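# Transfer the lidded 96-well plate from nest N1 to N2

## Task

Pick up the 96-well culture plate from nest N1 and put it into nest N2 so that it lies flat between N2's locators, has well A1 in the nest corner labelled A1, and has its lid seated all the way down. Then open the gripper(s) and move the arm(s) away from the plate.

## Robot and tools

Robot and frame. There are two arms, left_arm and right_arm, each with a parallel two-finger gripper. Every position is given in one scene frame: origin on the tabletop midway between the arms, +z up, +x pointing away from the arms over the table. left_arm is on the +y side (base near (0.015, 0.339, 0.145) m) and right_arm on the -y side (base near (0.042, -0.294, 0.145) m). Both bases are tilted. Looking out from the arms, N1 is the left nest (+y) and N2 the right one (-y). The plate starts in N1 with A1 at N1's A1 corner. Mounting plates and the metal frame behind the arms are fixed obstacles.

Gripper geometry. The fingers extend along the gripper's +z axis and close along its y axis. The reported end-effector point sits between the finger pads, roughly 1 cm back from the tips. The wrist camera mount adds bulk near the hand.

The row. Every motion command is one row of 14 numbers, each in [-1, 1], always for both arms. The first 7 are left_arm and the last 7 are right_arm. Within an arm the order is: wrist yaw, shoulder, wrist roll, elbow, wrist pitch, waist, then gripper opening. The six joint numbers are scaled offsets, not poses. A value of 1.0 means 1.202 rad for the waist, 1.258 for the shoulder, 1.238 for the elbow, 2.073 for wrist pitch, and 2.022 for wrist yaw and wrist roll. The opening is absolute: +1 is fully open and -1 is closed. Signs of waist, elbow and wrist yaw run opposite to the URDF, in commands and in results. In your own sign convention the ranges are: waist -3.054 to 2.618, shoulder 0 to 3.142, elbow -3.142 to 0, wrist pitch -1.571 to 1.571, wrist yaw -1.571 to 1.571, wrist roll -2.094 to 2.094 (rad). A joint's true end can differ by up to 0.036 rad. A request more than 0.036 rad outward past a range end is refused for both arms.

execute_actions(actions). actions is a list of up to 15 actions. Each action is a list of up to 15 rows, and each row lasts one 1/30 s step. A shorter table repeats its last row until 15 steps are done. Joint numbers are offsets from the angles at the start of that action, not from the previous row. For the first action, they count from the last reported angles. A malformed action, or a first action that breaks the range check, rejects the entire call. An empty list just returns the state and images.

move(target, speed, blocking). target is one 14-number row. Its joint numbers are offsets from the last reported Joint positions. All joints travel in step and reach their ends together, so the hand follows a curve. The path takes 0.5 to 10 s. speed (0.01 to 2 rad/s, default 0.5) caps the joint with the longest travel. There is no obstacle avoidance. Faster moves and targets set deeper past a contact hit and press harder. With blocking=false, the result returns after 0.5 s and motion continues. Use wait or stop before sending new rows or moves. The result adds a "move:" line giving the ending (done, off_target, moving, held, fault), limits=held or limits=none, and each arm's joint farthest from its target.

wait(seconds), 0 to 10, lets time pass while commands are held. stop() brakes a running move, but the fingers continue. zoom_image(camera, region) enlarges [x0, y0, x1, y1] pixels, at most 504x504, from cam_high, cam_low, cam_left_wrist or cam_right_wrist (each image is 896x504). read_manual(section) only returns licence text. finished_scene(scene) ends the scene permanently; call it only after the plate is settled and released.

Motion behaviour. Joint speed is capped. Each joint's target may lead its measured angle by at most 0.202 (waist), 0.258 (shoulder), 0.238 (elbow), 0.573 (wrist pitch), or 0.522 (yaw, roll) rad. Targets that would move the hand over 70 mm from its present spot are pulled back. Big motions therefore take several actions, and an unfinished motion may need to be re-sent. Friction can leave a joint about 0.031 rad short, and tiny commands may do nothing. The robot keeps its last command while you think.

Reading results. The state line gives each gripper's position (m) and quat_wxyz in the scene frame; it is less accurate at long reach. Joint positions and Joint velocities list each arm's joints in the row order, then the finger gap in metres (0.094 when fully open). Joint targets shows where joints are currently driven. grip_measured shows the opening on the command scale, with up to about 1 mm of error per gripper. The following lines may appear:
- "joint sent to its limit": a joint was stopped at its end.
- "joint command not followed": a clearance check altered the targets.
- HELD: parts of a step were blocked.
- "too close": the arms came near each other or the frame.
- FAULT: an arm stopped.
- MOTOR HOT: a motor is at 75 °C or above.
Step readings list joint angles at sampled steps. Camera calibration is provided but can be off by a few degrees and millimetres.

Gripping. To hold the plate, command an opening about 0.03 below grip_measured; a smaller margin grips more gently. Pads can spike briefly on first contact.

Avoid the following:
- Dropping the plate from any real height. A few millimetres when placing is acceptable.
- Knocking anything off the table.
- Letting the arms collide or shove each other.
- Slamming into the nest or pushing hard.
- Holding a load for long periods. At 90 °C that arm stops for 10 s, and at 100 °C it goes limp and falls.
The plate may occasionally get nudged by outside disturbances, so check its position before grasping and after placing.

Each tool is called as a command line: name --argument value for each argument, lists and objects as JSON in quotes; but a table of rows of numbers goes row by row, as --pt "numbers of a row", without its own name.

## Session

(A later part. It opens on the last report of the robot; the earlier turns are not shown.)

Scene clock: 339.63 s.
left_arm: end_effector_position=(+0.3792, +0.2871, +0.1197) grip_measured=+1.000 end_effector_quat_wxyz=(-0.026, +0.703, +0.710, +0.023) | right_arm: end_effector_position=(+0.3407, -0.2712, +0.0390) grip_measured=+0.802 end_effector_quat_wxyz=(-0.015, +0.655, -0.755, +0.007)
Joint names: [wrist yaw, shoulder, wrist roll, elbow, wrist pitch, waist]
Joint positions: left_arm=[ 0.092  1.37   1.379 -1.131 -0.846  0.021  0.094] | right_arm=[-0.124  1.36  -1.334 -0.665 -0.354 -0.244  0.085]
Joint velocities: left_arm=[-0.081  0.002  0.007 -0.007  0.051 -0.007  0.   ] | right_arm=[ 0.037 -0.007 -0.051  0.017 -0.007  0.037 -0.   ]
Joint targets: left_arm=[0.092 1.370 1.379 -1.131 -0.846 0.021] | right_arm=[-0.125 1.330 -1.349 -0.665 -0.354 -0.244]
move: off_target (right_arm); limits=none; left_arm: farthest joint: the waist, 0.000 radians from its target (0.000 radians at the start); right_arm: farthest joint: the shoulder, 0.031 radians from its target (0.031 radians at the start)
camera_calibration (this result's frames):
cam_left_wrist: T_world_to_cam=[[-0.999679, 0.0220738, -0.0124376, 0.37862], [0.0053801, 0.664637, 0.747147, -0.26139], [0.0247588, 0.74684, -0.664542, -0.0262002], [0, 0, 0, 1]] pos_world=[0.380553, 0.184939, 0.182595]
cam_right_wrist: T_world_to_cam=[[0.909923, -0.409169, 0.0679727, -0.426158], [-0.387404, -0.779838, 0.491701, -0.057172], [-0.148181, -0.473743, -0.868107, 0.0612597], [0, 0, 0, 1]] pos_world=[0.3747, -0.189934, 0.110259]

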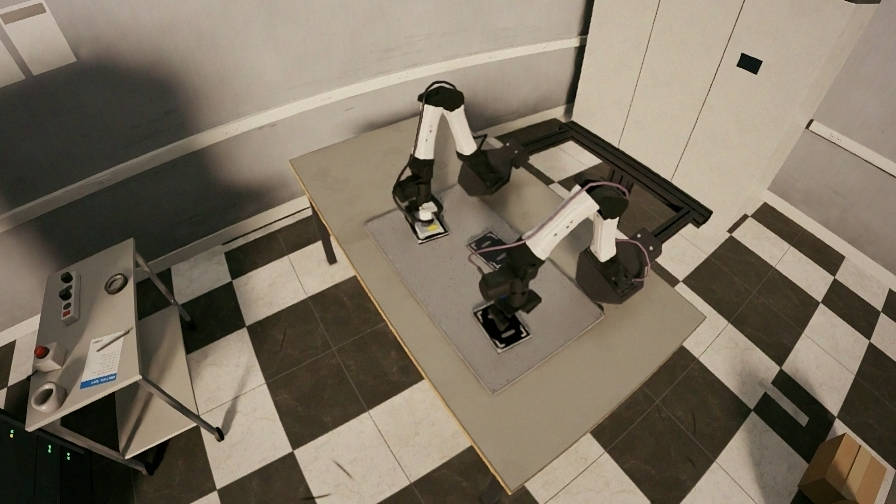

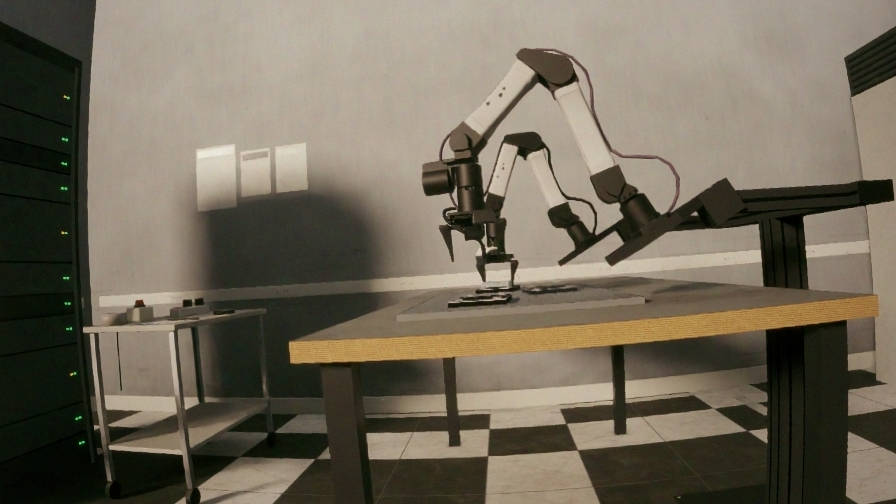

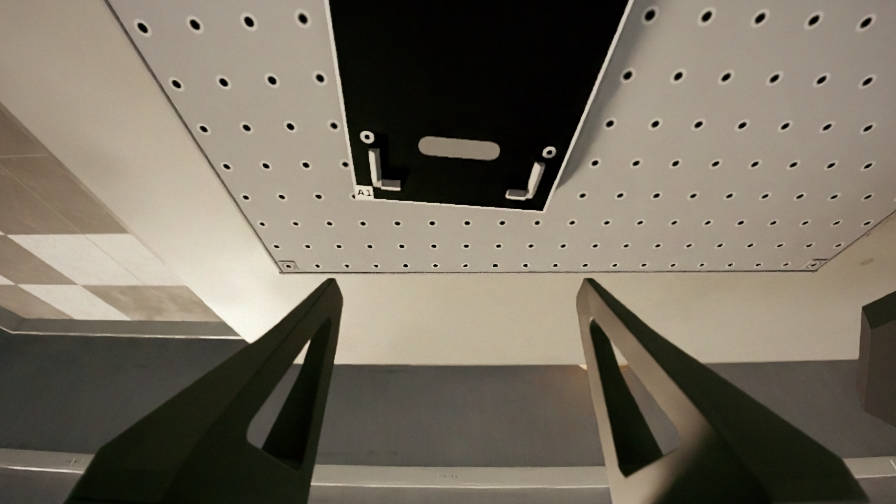

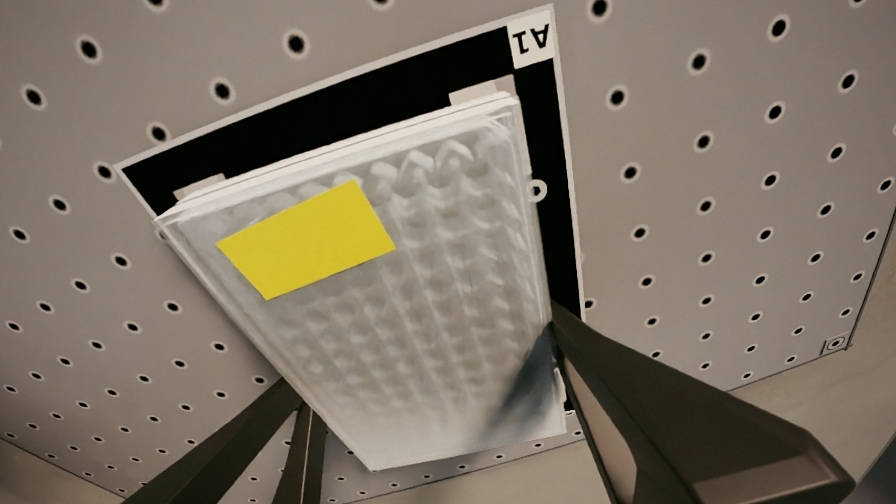

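move --target '[0,0,0,0,0,0,1, 0,0.024,0,0.026,0.004,0.004,0.72]' --speed 0.02

Scene clock: 344.70 s.
left_arm: end_effector_position=(+0.3792, +0.2871, +0.1197) grip_measured=+1.000 end_effector_quat_wxyz=(-0.026, +0.703, +0.710, +0.023) | right_arm: end_effector_position=(+0.3401, -0.2699, +0.0374) grip_measured=+0.802 end_effector_quat_wxyz=(-0.016, +0.656, -0.755, +0.003)
Joint names: [wrist yaw, shoulder, wrist roll, elbow, wrist pitch, waist]
Joint positions: left_arm=[ 0.092  1.37   1.379 -1.131 -0.846  0.021  0.094] | right_arm=[-0.117  1.368 -1.335 -0.665 -0.35  -0.244  0.085]
Joint velocities: left_arm=[ 0.022  0.007  0.051  0.002  0.022 -0.002  0.   ] | right_arm=[ 0.066  0.012  0.007  0.007 -0.066  0.007 -0.   ]
Joint targets: left_arm=[0.092 1.370 1.379 -1.131 -0.846 0.021] | right_arm=[-0.124 1.391 -1.334 -0.632 -0.346 -0.239]
move: off_target (right_arm); limits=none; left_arm: farthest joint: the waist, 0.000 radians from its target (0.000 radians at the start); right_arm: farthest joint: the elbow, 0.032 radians from its target (0.032 radians at the start)
camera_calibration (this result's frames):
cam_left_wrist: T_world_to_cam=[[-0.999679, 0.0220738, -0.0124376, 0.37862], [0.0053801, 0.664637, 0.747147, -0.26139], [0.0247588, 0.74684, -0.664542, -0.0262002], [0, 0, 0, 1]] pos_world=[0.380553, 0.184939, 0.182595]
cam_right_wrist: T_world_to_cam=[[0.910767, -0.408292, 0.0616567, -0.424755], [-0.384315, -0.783558, 0.4882, -0.0575054], [-0.151017, -0.468332, -0.870551, 0.0629291], [0, 0, 0, 1]] pos_world=[0.374256, -0.189011, 0.109046]

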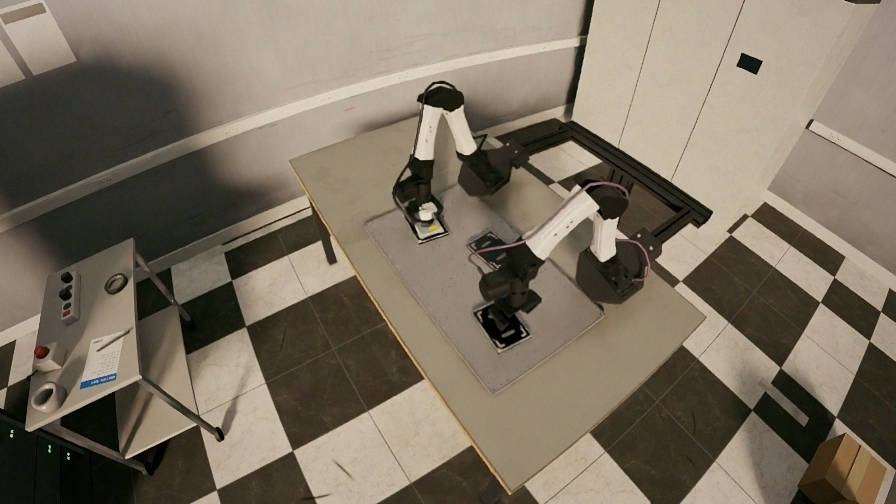

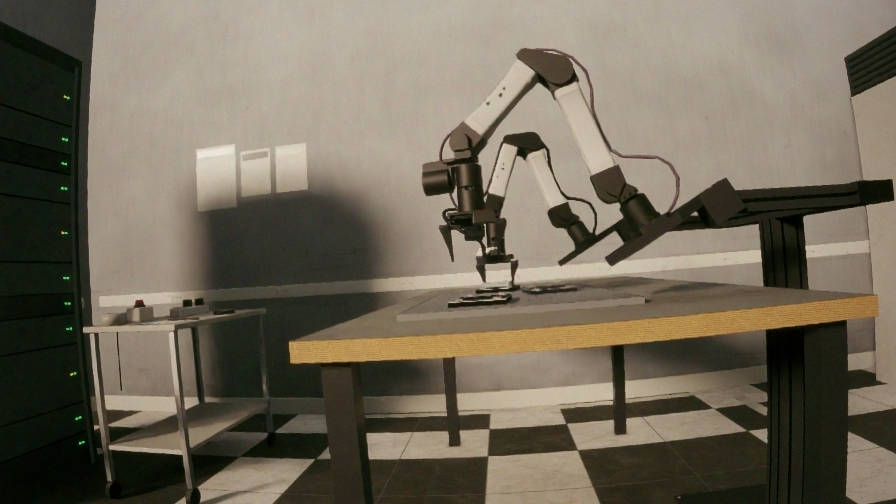

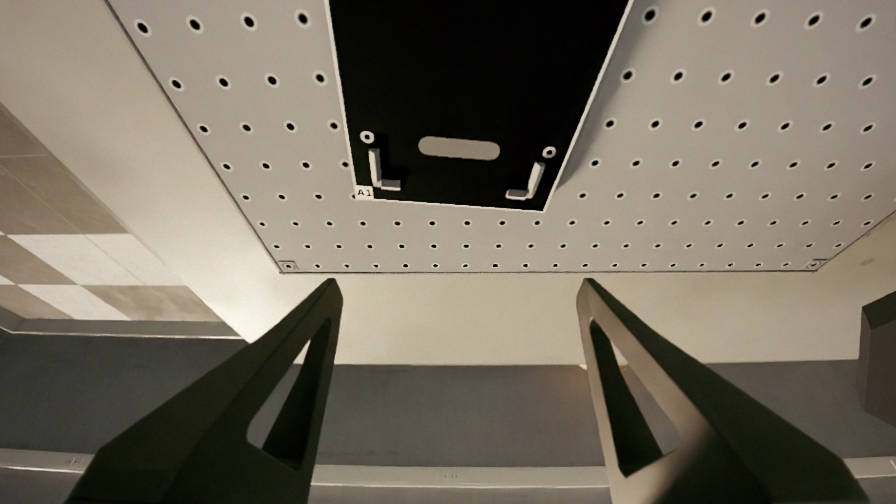

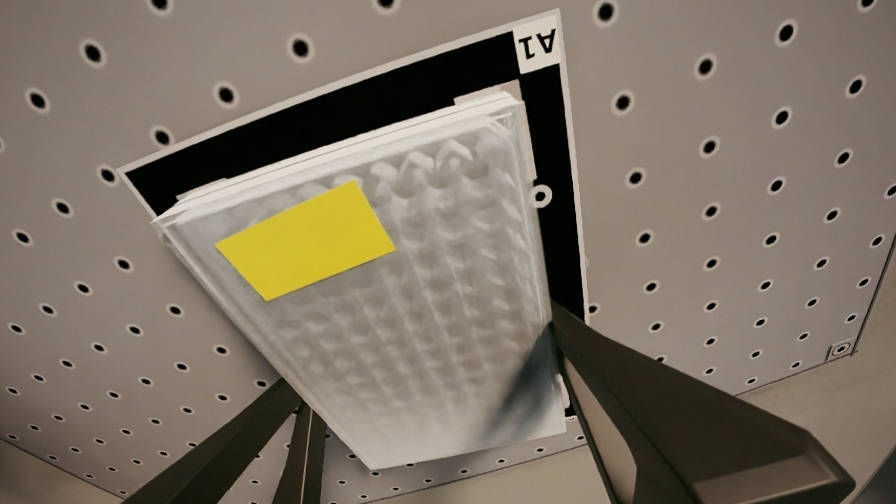

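move --target '[0,0,0,0,0,0,1, -0.014,-0.038,0,0,-0.006,0.016,0.72]' --speed 0.03

Scene clock: 349.53 s.
left_arm: end_effector_position=(+0.3792, +0.2871, +0.1197) grip_measured=+1.000 end_effector_quat_wxyz=(-0.026, +0.703, +0.710, +0.023) | right_arm: end_effector_position=(+0.3448, -0.2766, +0.0422) grip_measured=+0.802 end_effector_quat_wxyz=(-0.018, +0.651, -0.759, +0.018)
Joint names: [wrist yaw, shoulder, wrist roll, elbow, wrist pitch, waist]
Joint positions: left_arm=[ 0.092  1.37   1.379 -1.131 -0.846  0.021  0.094] | right_arm=[-0.133  1.345 -1.335 -0.665 -0.35  -0.232  0.085]
Joint velocities: left_arm=[ 0.037 -0.002 -0.022  0.002  0.037 -0.007  0.   ] | right_arm=[-0.066 -0.007 -0.022  0.002 -0.022 -0.012  0.001]
Joint targets: left_arm=[0.092 1.370 1.379 -1.131 -0.846 0.021] | right_arm=[-0.146 1.320 -1.335 -0.665 -0.362 -0.225]
move: off_target (right_arm); limits=none; left_arm: farthest joint: the waist, 0.000 radians from its target (0.000 radians at the start); right_arm: farthest joint: the shoulder, 0.025 radians from its target (0.048 radians at the start)
camera_calibration (this result's frames):
cam_left_wrist: T_world_to_cam=[[-0.999679, 0.0220738, -0.0124376, 0.37862], [0.0053801, 0.664637, 0.747147, -0.26139], [0.0247588, 0.74684, -0.664542, -0.0262002], [0, 0, 0, 1]] pos_world=[0.380553, 0.184939, 0.182595]
cam_right_wrist: T_world_to_cam=[[0.903333, -0.419323, 0.0903152, -0.433782], [-0.406111, -0.76831, 0.494746, -0.0518744], [-0.138068, -0.483598, -0.864332, 0.0556725], [0, 0, 0, 1]] pos_world=[0.37847, -0.194828, 0.112961]

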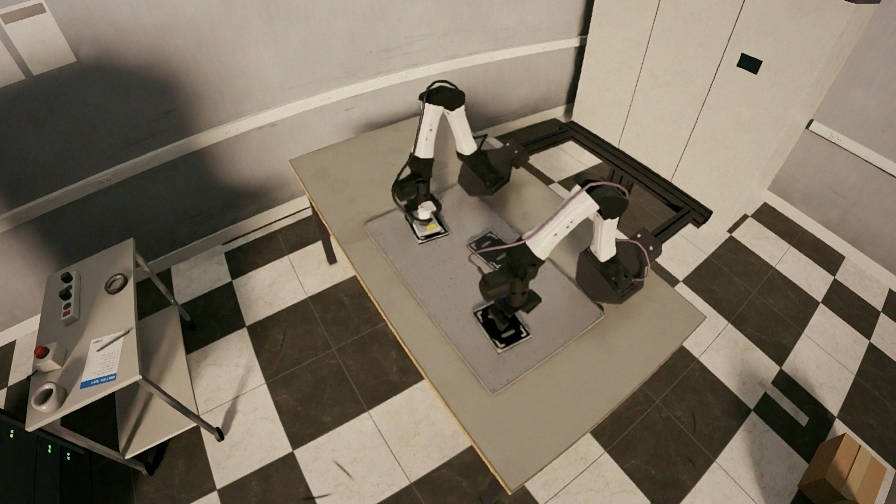

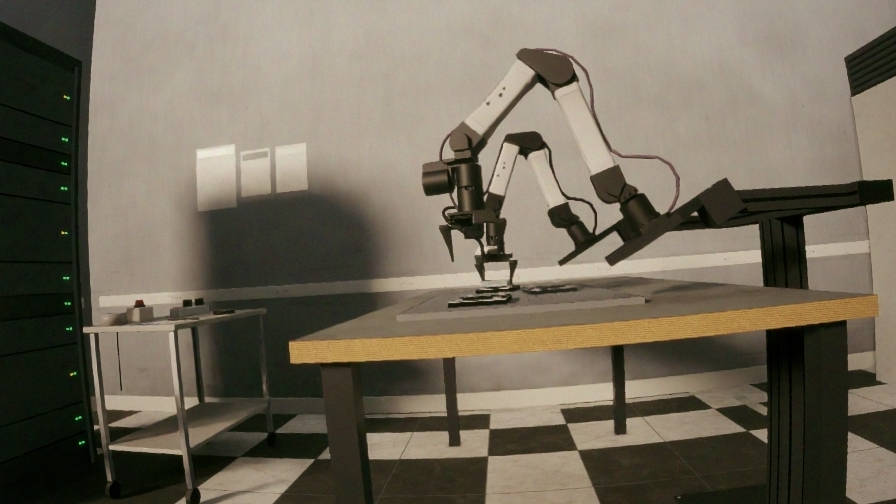

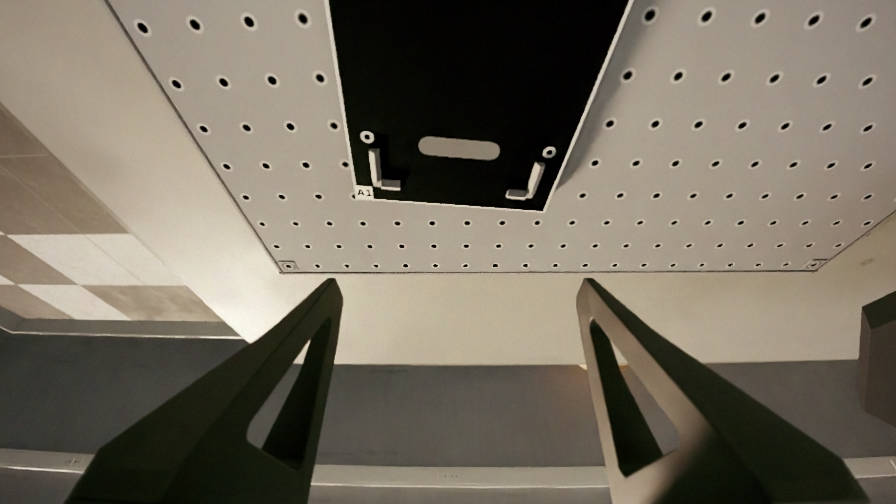

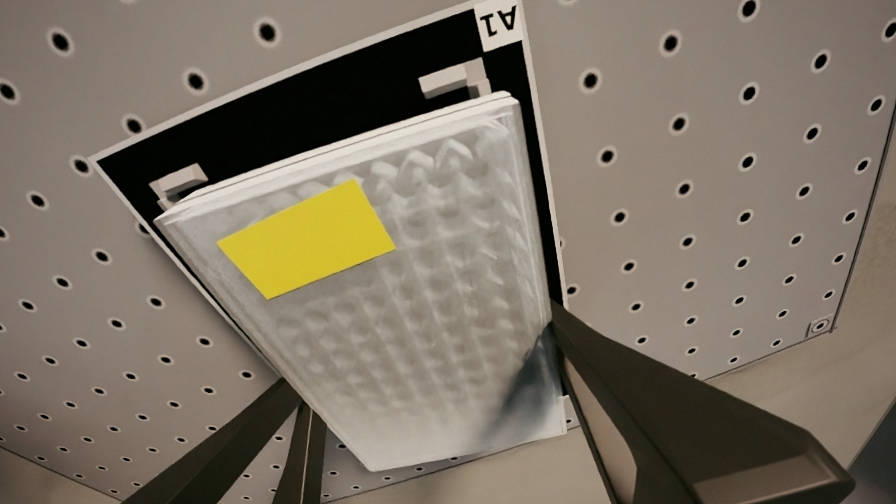

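move --target '[0,0,0,0,0,0,1, -0.003,0.018,0,-0.06,-0.056,-0.012,0.72]' --speed 0.04

Scene clock: 359.60 s.
left_arm: end_effector_position=(+0.3792, +0.2871, +0.1197) grip_measured=+1.000 end_effector_quat_wxyz=(-0.026, +0.703, +0.710, +0.023) | right_arm: end_effector_position=(+0.3414, -0.2760, +0.0494) grip_measured=+0.802 end_effector_quat_wxyz=(+0.002, +0.655, -0.755, +0.002)
Joint names: [wrist yaw, shoulder, wrist roll, elbow, wrist pitch, waist]
Joint positions: left_arm=[ 0.092  1.37   1.379 -1.131 -0.846  0.021  0.094] | right_arm=[-0.134  1.345 -1.335 -0.712 -0.45  -0.238  0.085]
Joint velocities: left_arm=[ 0.051 -0.002 -0.022  0.002 -0.051 -0.007  0.   ] | right_arm=[-0.007 -0.012  0.007  0.007 -0.007 -0.002  0.   ]
Joint targets: left_arm=[0.092 1.370 1.379 -1.131 -0.846 0.021] | right_arm=[-0.139 1.368 -1.335 -0.739 -0.467 -0.247]
move: off_target (right_arm); limits=none; left_arm: farthest joint: the waist, 0.000 radians from its target (0.000 radians at the start); right_arm: farthest joint: the elbow, 0.027 radians from its target (0.075 radians at the start)
camera_calibration (this result's frames):
cam_left_wrist: T_world_to_cam=[[-0.999679, 0.0220738, -0.0124376, 0.37862], [0.0053801, 0.664637, 0.747147, -0.26139], [0.0247588, 0.74684, -0.664542, -0.0262002], [0, 0, 0, 1]] pos_world=[0.380553, 0.184939, 0.182595]
cam_right_wrist: T_world_to_cam=[[0.91176, -0.408312, 0.0444502, -0.428648], [-0.370821, -0.771813, 0.516523, -0.0704142], [-0.176595, -0.487428, -0.855119, 0.0733388], [0, 0, 0, 1]] pos_world=[0.377664, -0.193621, 0.118137]

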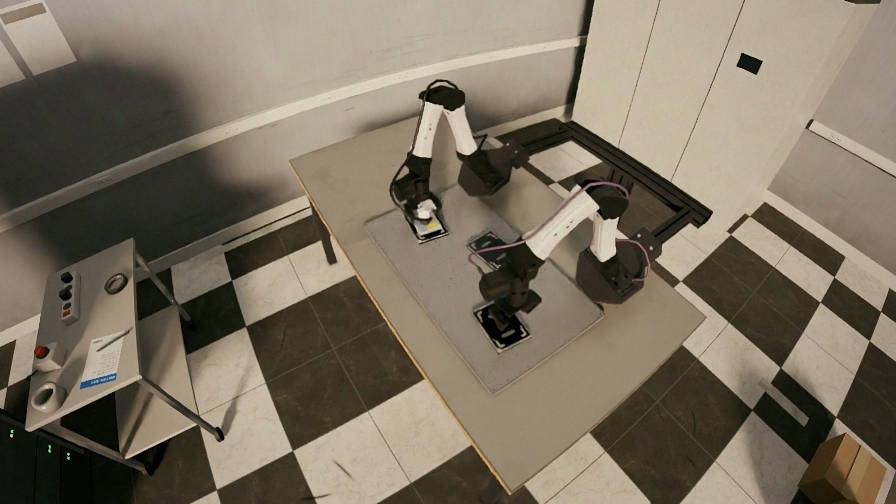

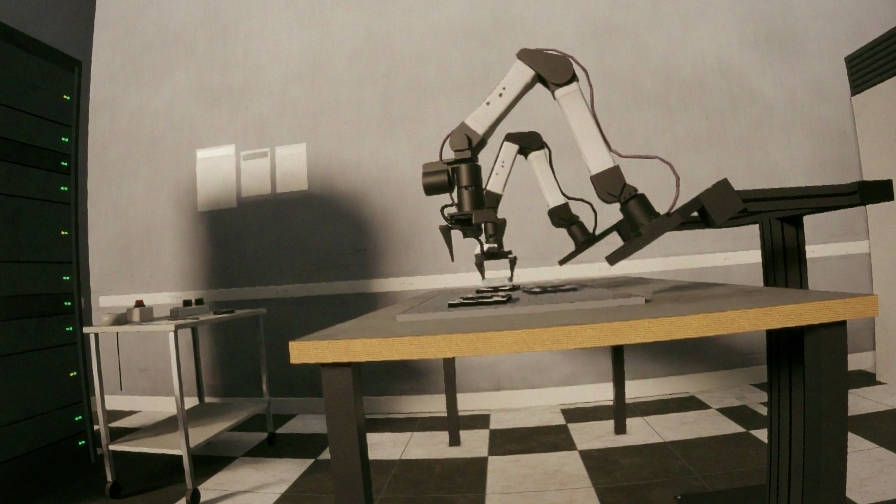

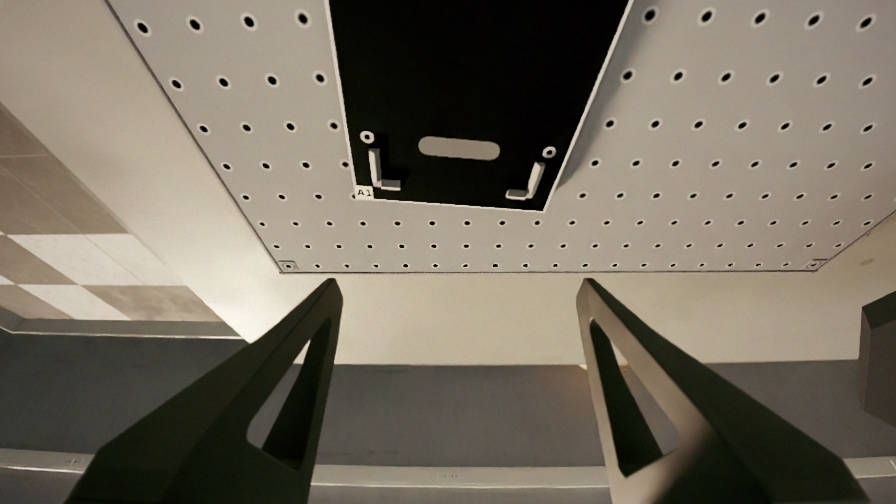

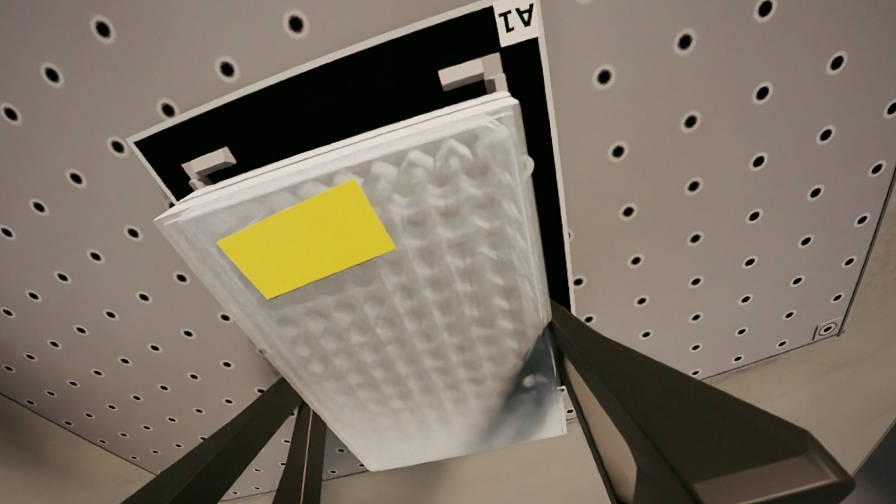

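move --target '[0,0,0,0,0,0,1, 0,0.034,0,0.021,0.025,-0.015,0.72]' --speed 0.03

Scene clock: 368.73 s.
left_arm: end_effector_position=(+0.3792, +0.2871, +0.1197) grip_measured=+1.000 end_effector_quat_wxyz=(-0.026, +0.703, +0.710, +0.023) | right_arm: end_effector_position=(+0.3445, -0.2719, +0.0434) grip_measured=+0.802 end_effector_quat_wxyz=(-0.002, +0.658, -0.753, +0.003)
Joint names: [wrist yaw, shoulder, wrist roll, elbow, wrist pitch, waist]
Joint positions: left_arm=[ 0.092  1.37   1.379 -1.131 -0.846  0.021  0.094] | right_arm=[-0.134  1.373 -1.335 -0.712 -0.416 -0.248  0.085]
Joint velocities: left_arm=[ 0.066 -0.002  0.007 -0.007  0.007 -0.002  0.   ] | right_arm=[ 0.007  0.022 -0.11  -0.002  0.066 -0.012  0.   ]
Joint targets: left_arm=[0.092 1.370 1.379 -1.131 -0.846 0.021] | right_arm=[-0.134 1.388 -1.335 -0.686 -0.399 -0.256]
move: off_target (right_arm); limits=none; left_arm: farthest joint: the waist, 0.000 radians from its target (0.000 radians at the start); right_arm: farthest joint: the elbow, 0.026 radians from its target (0.026 radians at the start)
camera_calibration (this result's frames):
cam_left_wrist: T_world_to_cam=[[-0.999679, 0.0220738, -0.0124376, 0.37862], [0.0053801, 0.664637, 0.747147, -0.26139], [0.0247588, 0.74684, -0.664542, -0.0262002], [0, 0, 0, 1]] pos_world=[0.380553, 0.184939, 0.182595]
cam_right_wrist: T_world_to_cam=[[0.914397, -0.401788, 0.0494357, -0.428927], [-0.369078, -0.777258, 0.50956, -0.064775], [-0.166311, -0.484186, -0.859014, 0.0682978], [0, 0, 0, 1]] pos_world=[0.379661, -0.189616, 0.11288]

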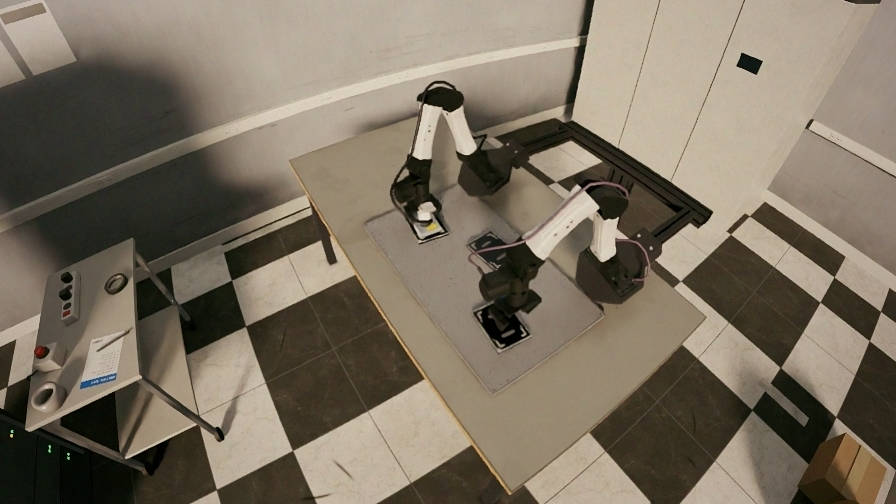

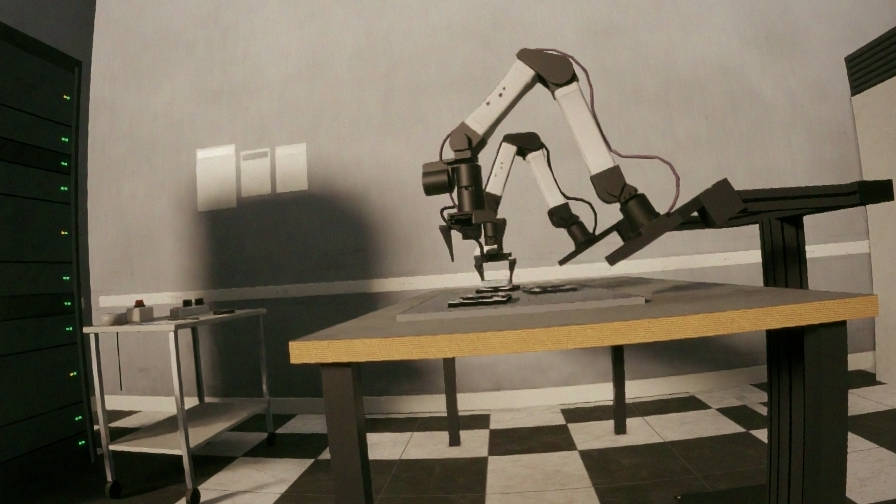

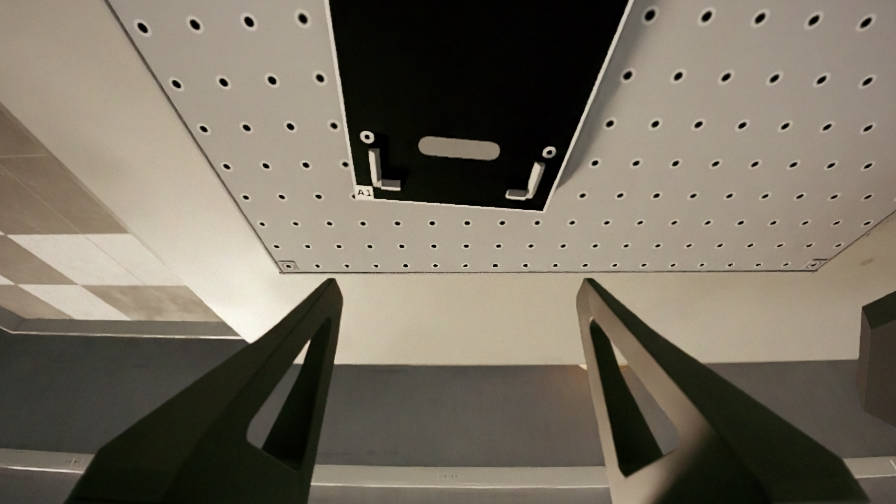

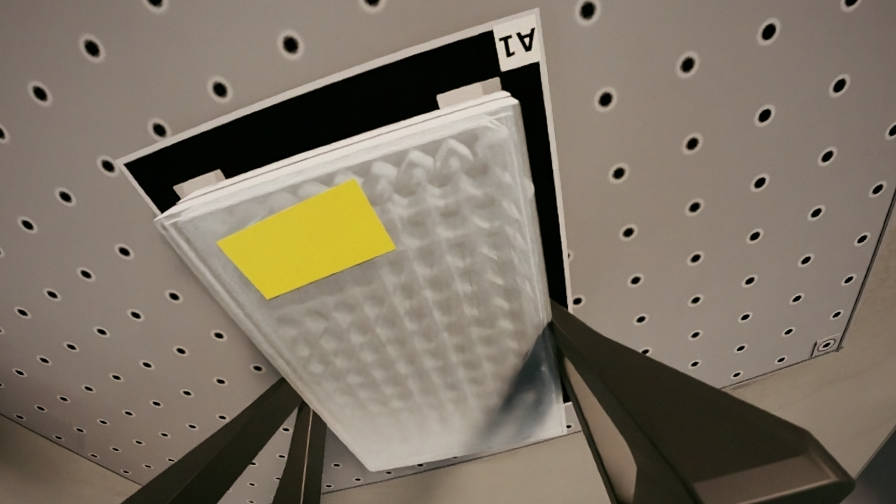

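move --target '[0,0,0,0,0,0,1, 0,0,0,0.028,0,0.010,0.72]' --speed 0.02

Scene clock: 372.40 s.
left_arm: end_effector_position=(+0.3792, +0.2871, +0.1197) grip_measured=+1.000 end_effector_quat_wxyz=(-0.026, +0.703, +0.710, +0.023) | right_arm: end_effector_position=(+0.3381, -0.2737, +0.0409) grip_measured=+0.802 end_effector_quat_wxyz=(+0.004, +0.657, -0.754, -0.001)
Joint names: [wrist yaw, shoulder, wrist roll, elbow, wrist pitch, waist]
Joint positions: left_arm=[ 0.092  1.37   1.379 -1.131 -0.846  0.021  0.094] | right_arm=[-0.134  1.373 -1.335 -0.697 -0.415 -0.243  0.085]
Joint velocities: left_arm=[-0.022  0.007 -0.007  0.012 -0.037 -0.002  0.   ] | right_arm=[ 0.081 -0.002  0.022 -0.002  0.007  0.002  0.   ]
Joint targets: left_arm=[0.092 1.370 1.379 -1.131 -0.846 0.021] | right_arm=[-0.134 1.373 -1.335 -0.677 -0.415 -0.236]
move: done; limits=none; left_arm: farthest joint: the waist, 0.000 radians from its target (0.000 radians at the start); right_arm: farthest joint: the elbow, 0.019 radians from its target (0.035 radians at the start)
camera_calibration (this result's frames):
cam_left_wrist: T_world_to_cam=[[-0.999679, 0.0220738, -0.0124376, 0.37862], [0.0053801, 0.664637, 0.747147, -0.26139], [0.0247588, 0.74684, -0.664542, -0.0262002], [0, 0, 0, 1]] pos_world=[0.380553, 0.184939, 0.182595]
cam_right_wrist: T_world_to_cam=[[0.914146, -0.403611, 0.0378742, -0.423564], [-0.363449, -0.774616, 0.517566, -0.0687884], [-0.179557, -0.486897, -0.854804, 0.0678153], [0, 0, 0, 1]] pos_world=[0.374375, -0.191221, 0.109613]

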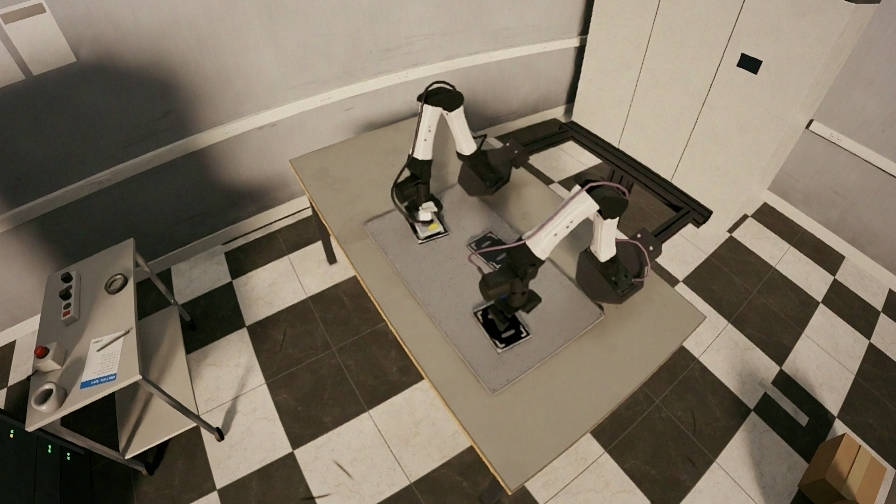

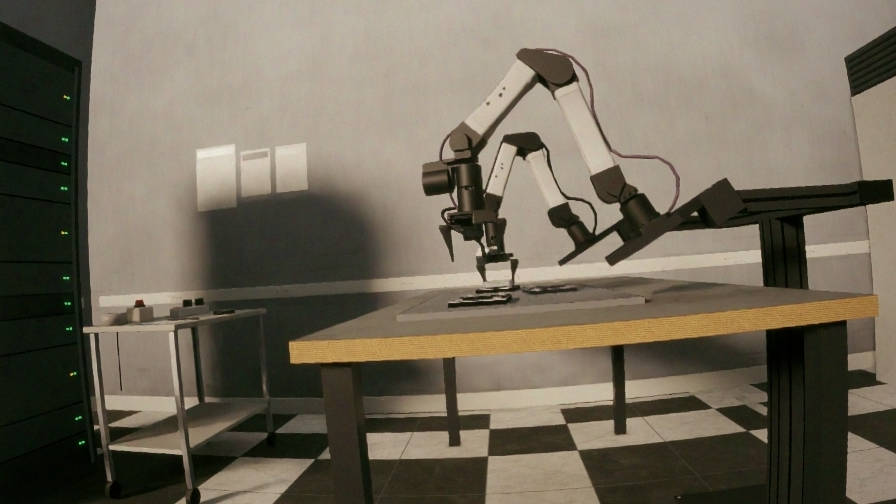

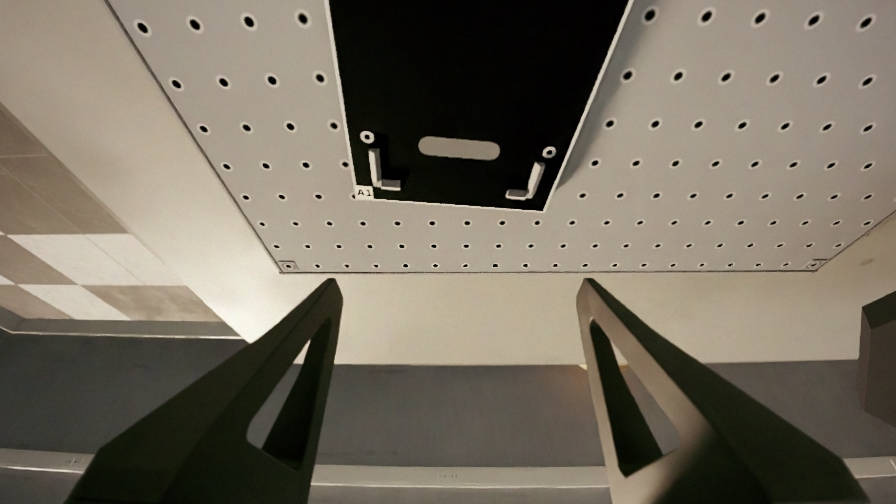

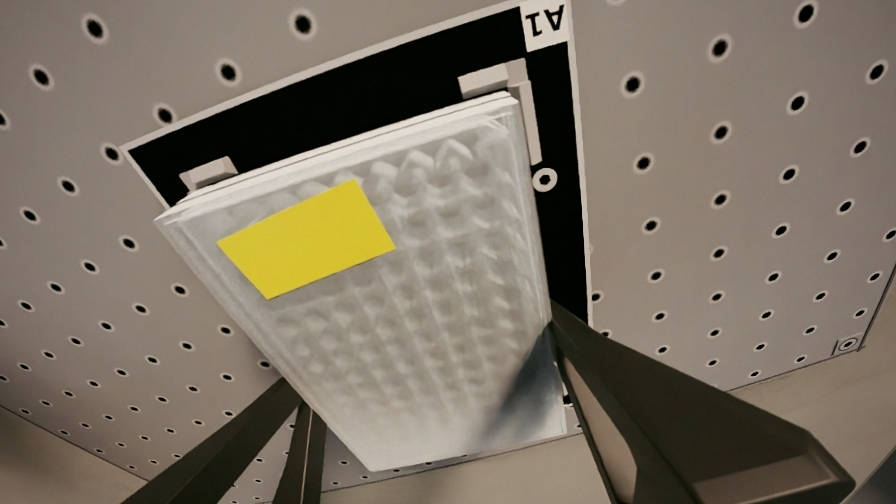

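move --target '[0,0,0,0,0,0,1, 0,0.03,0,0.012,0.016,0.004,0.72]' --speed 0.02

Scene clock: 376.90 s.
left_arm: end_effector_position=(+0.3792, +0.2871, +0.1197) grip_measured=+1.000 end_effector_quat_wxyz=(-0.026, +0.703, +0.710, +0.023) | right_arm: end_effector_position=(+0.3381, -0.2733, +0.0378) grip_measured=+0.802 end_effector_quat_wxyz=(+0.005, +0.658, -0.753, -0.001)
Joint names: [wrist yaw, shoulder, wrist roll, elbow, wrist pitch, waist]
Joint positions: left_arm=[ 0.092  1.37   1.379 -1.131 -0.846  0.021  0.094] | right_arm=[-0.134  1.386 -1.335 -0.697 -0.403 -0.243  0.085]
Joint velocities: left_arm=[-0.037  0.002  0.081 -0.012 -0.007 -0.007  0.   ] | right_arm=[ 0.125 -0.002 -0.037  0.007 -0.022  0.002 -0.001]
Joint targets: left_arm=[0.092 1.370 1.379 -1.131 -0.846 0.021] | right_arm=[-0.134 1.411 -1.335 -0.682 -0.381 -0.239]
move: off_target (right_arm); limits=none; left_arm: farthest joint: the waist, 0.000 radians from its target (0.000 radians at the start); right_arm: farthest joint: the shoulder, 0.024 radians from its target (0.038 radians at the start)
camera_calibration (this result's frames):
cam_left_wrist: T_world_to_cam=[[-0.999679, 0.0220738, -0.0124376, 0.37862], [0.0053801, 0.664637, 0.747147, -0.26139], [0.0247588, 0.74684, -0.664542, -0.0262002], [0, 0, 0, 1]] pos_world=[0.380553, 0.184939, 0.182595]
cam_right_wrist: T_world_to_cam=[[0.914383, -0.403285, 0.035571, -0.423183], [-0.361816, -0.774606, 0.518725, -0.0674653], [-0.18164, -0.487183, -0.854201, 0.0659686], [0, 0, 0, 1]] pos_world=[0.374524, -0.190784, 0.106399]

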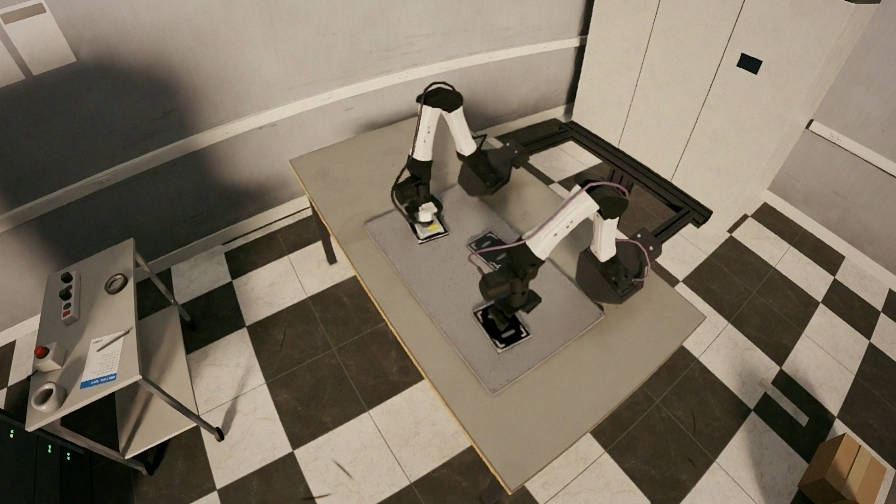

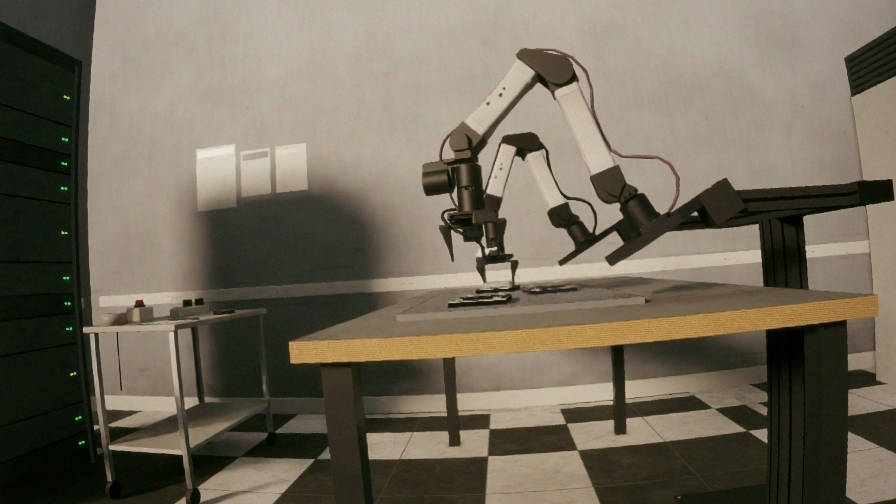

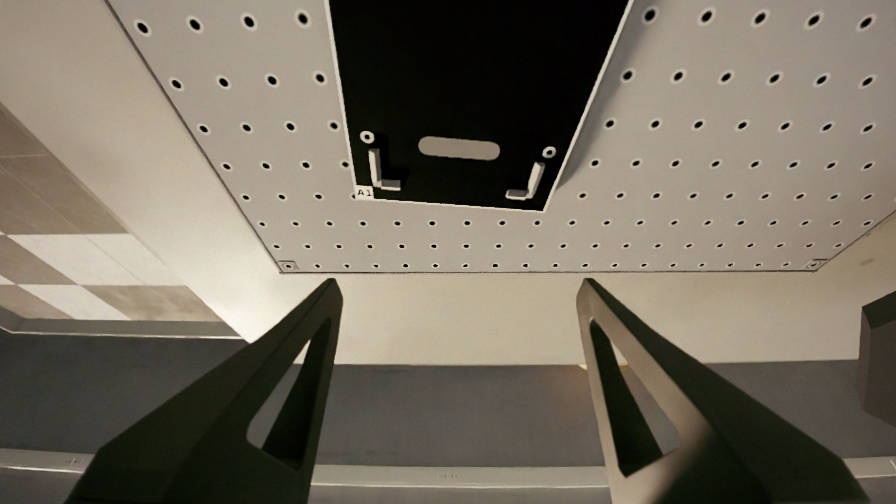

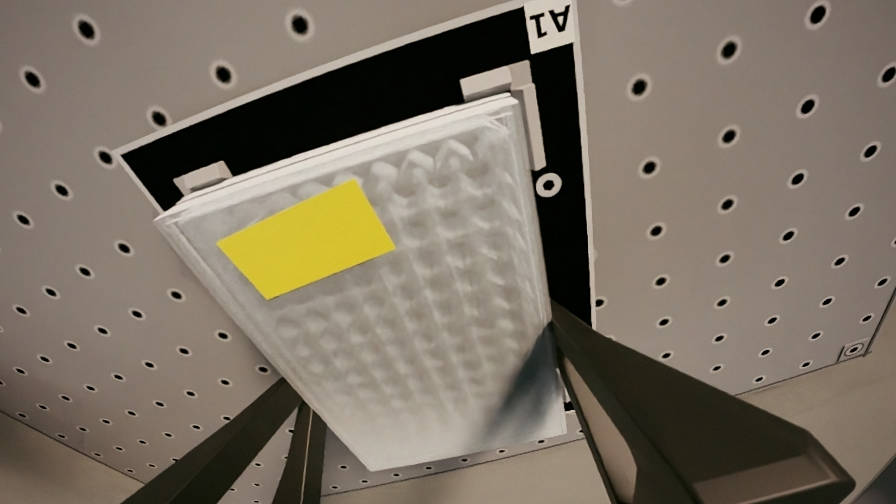

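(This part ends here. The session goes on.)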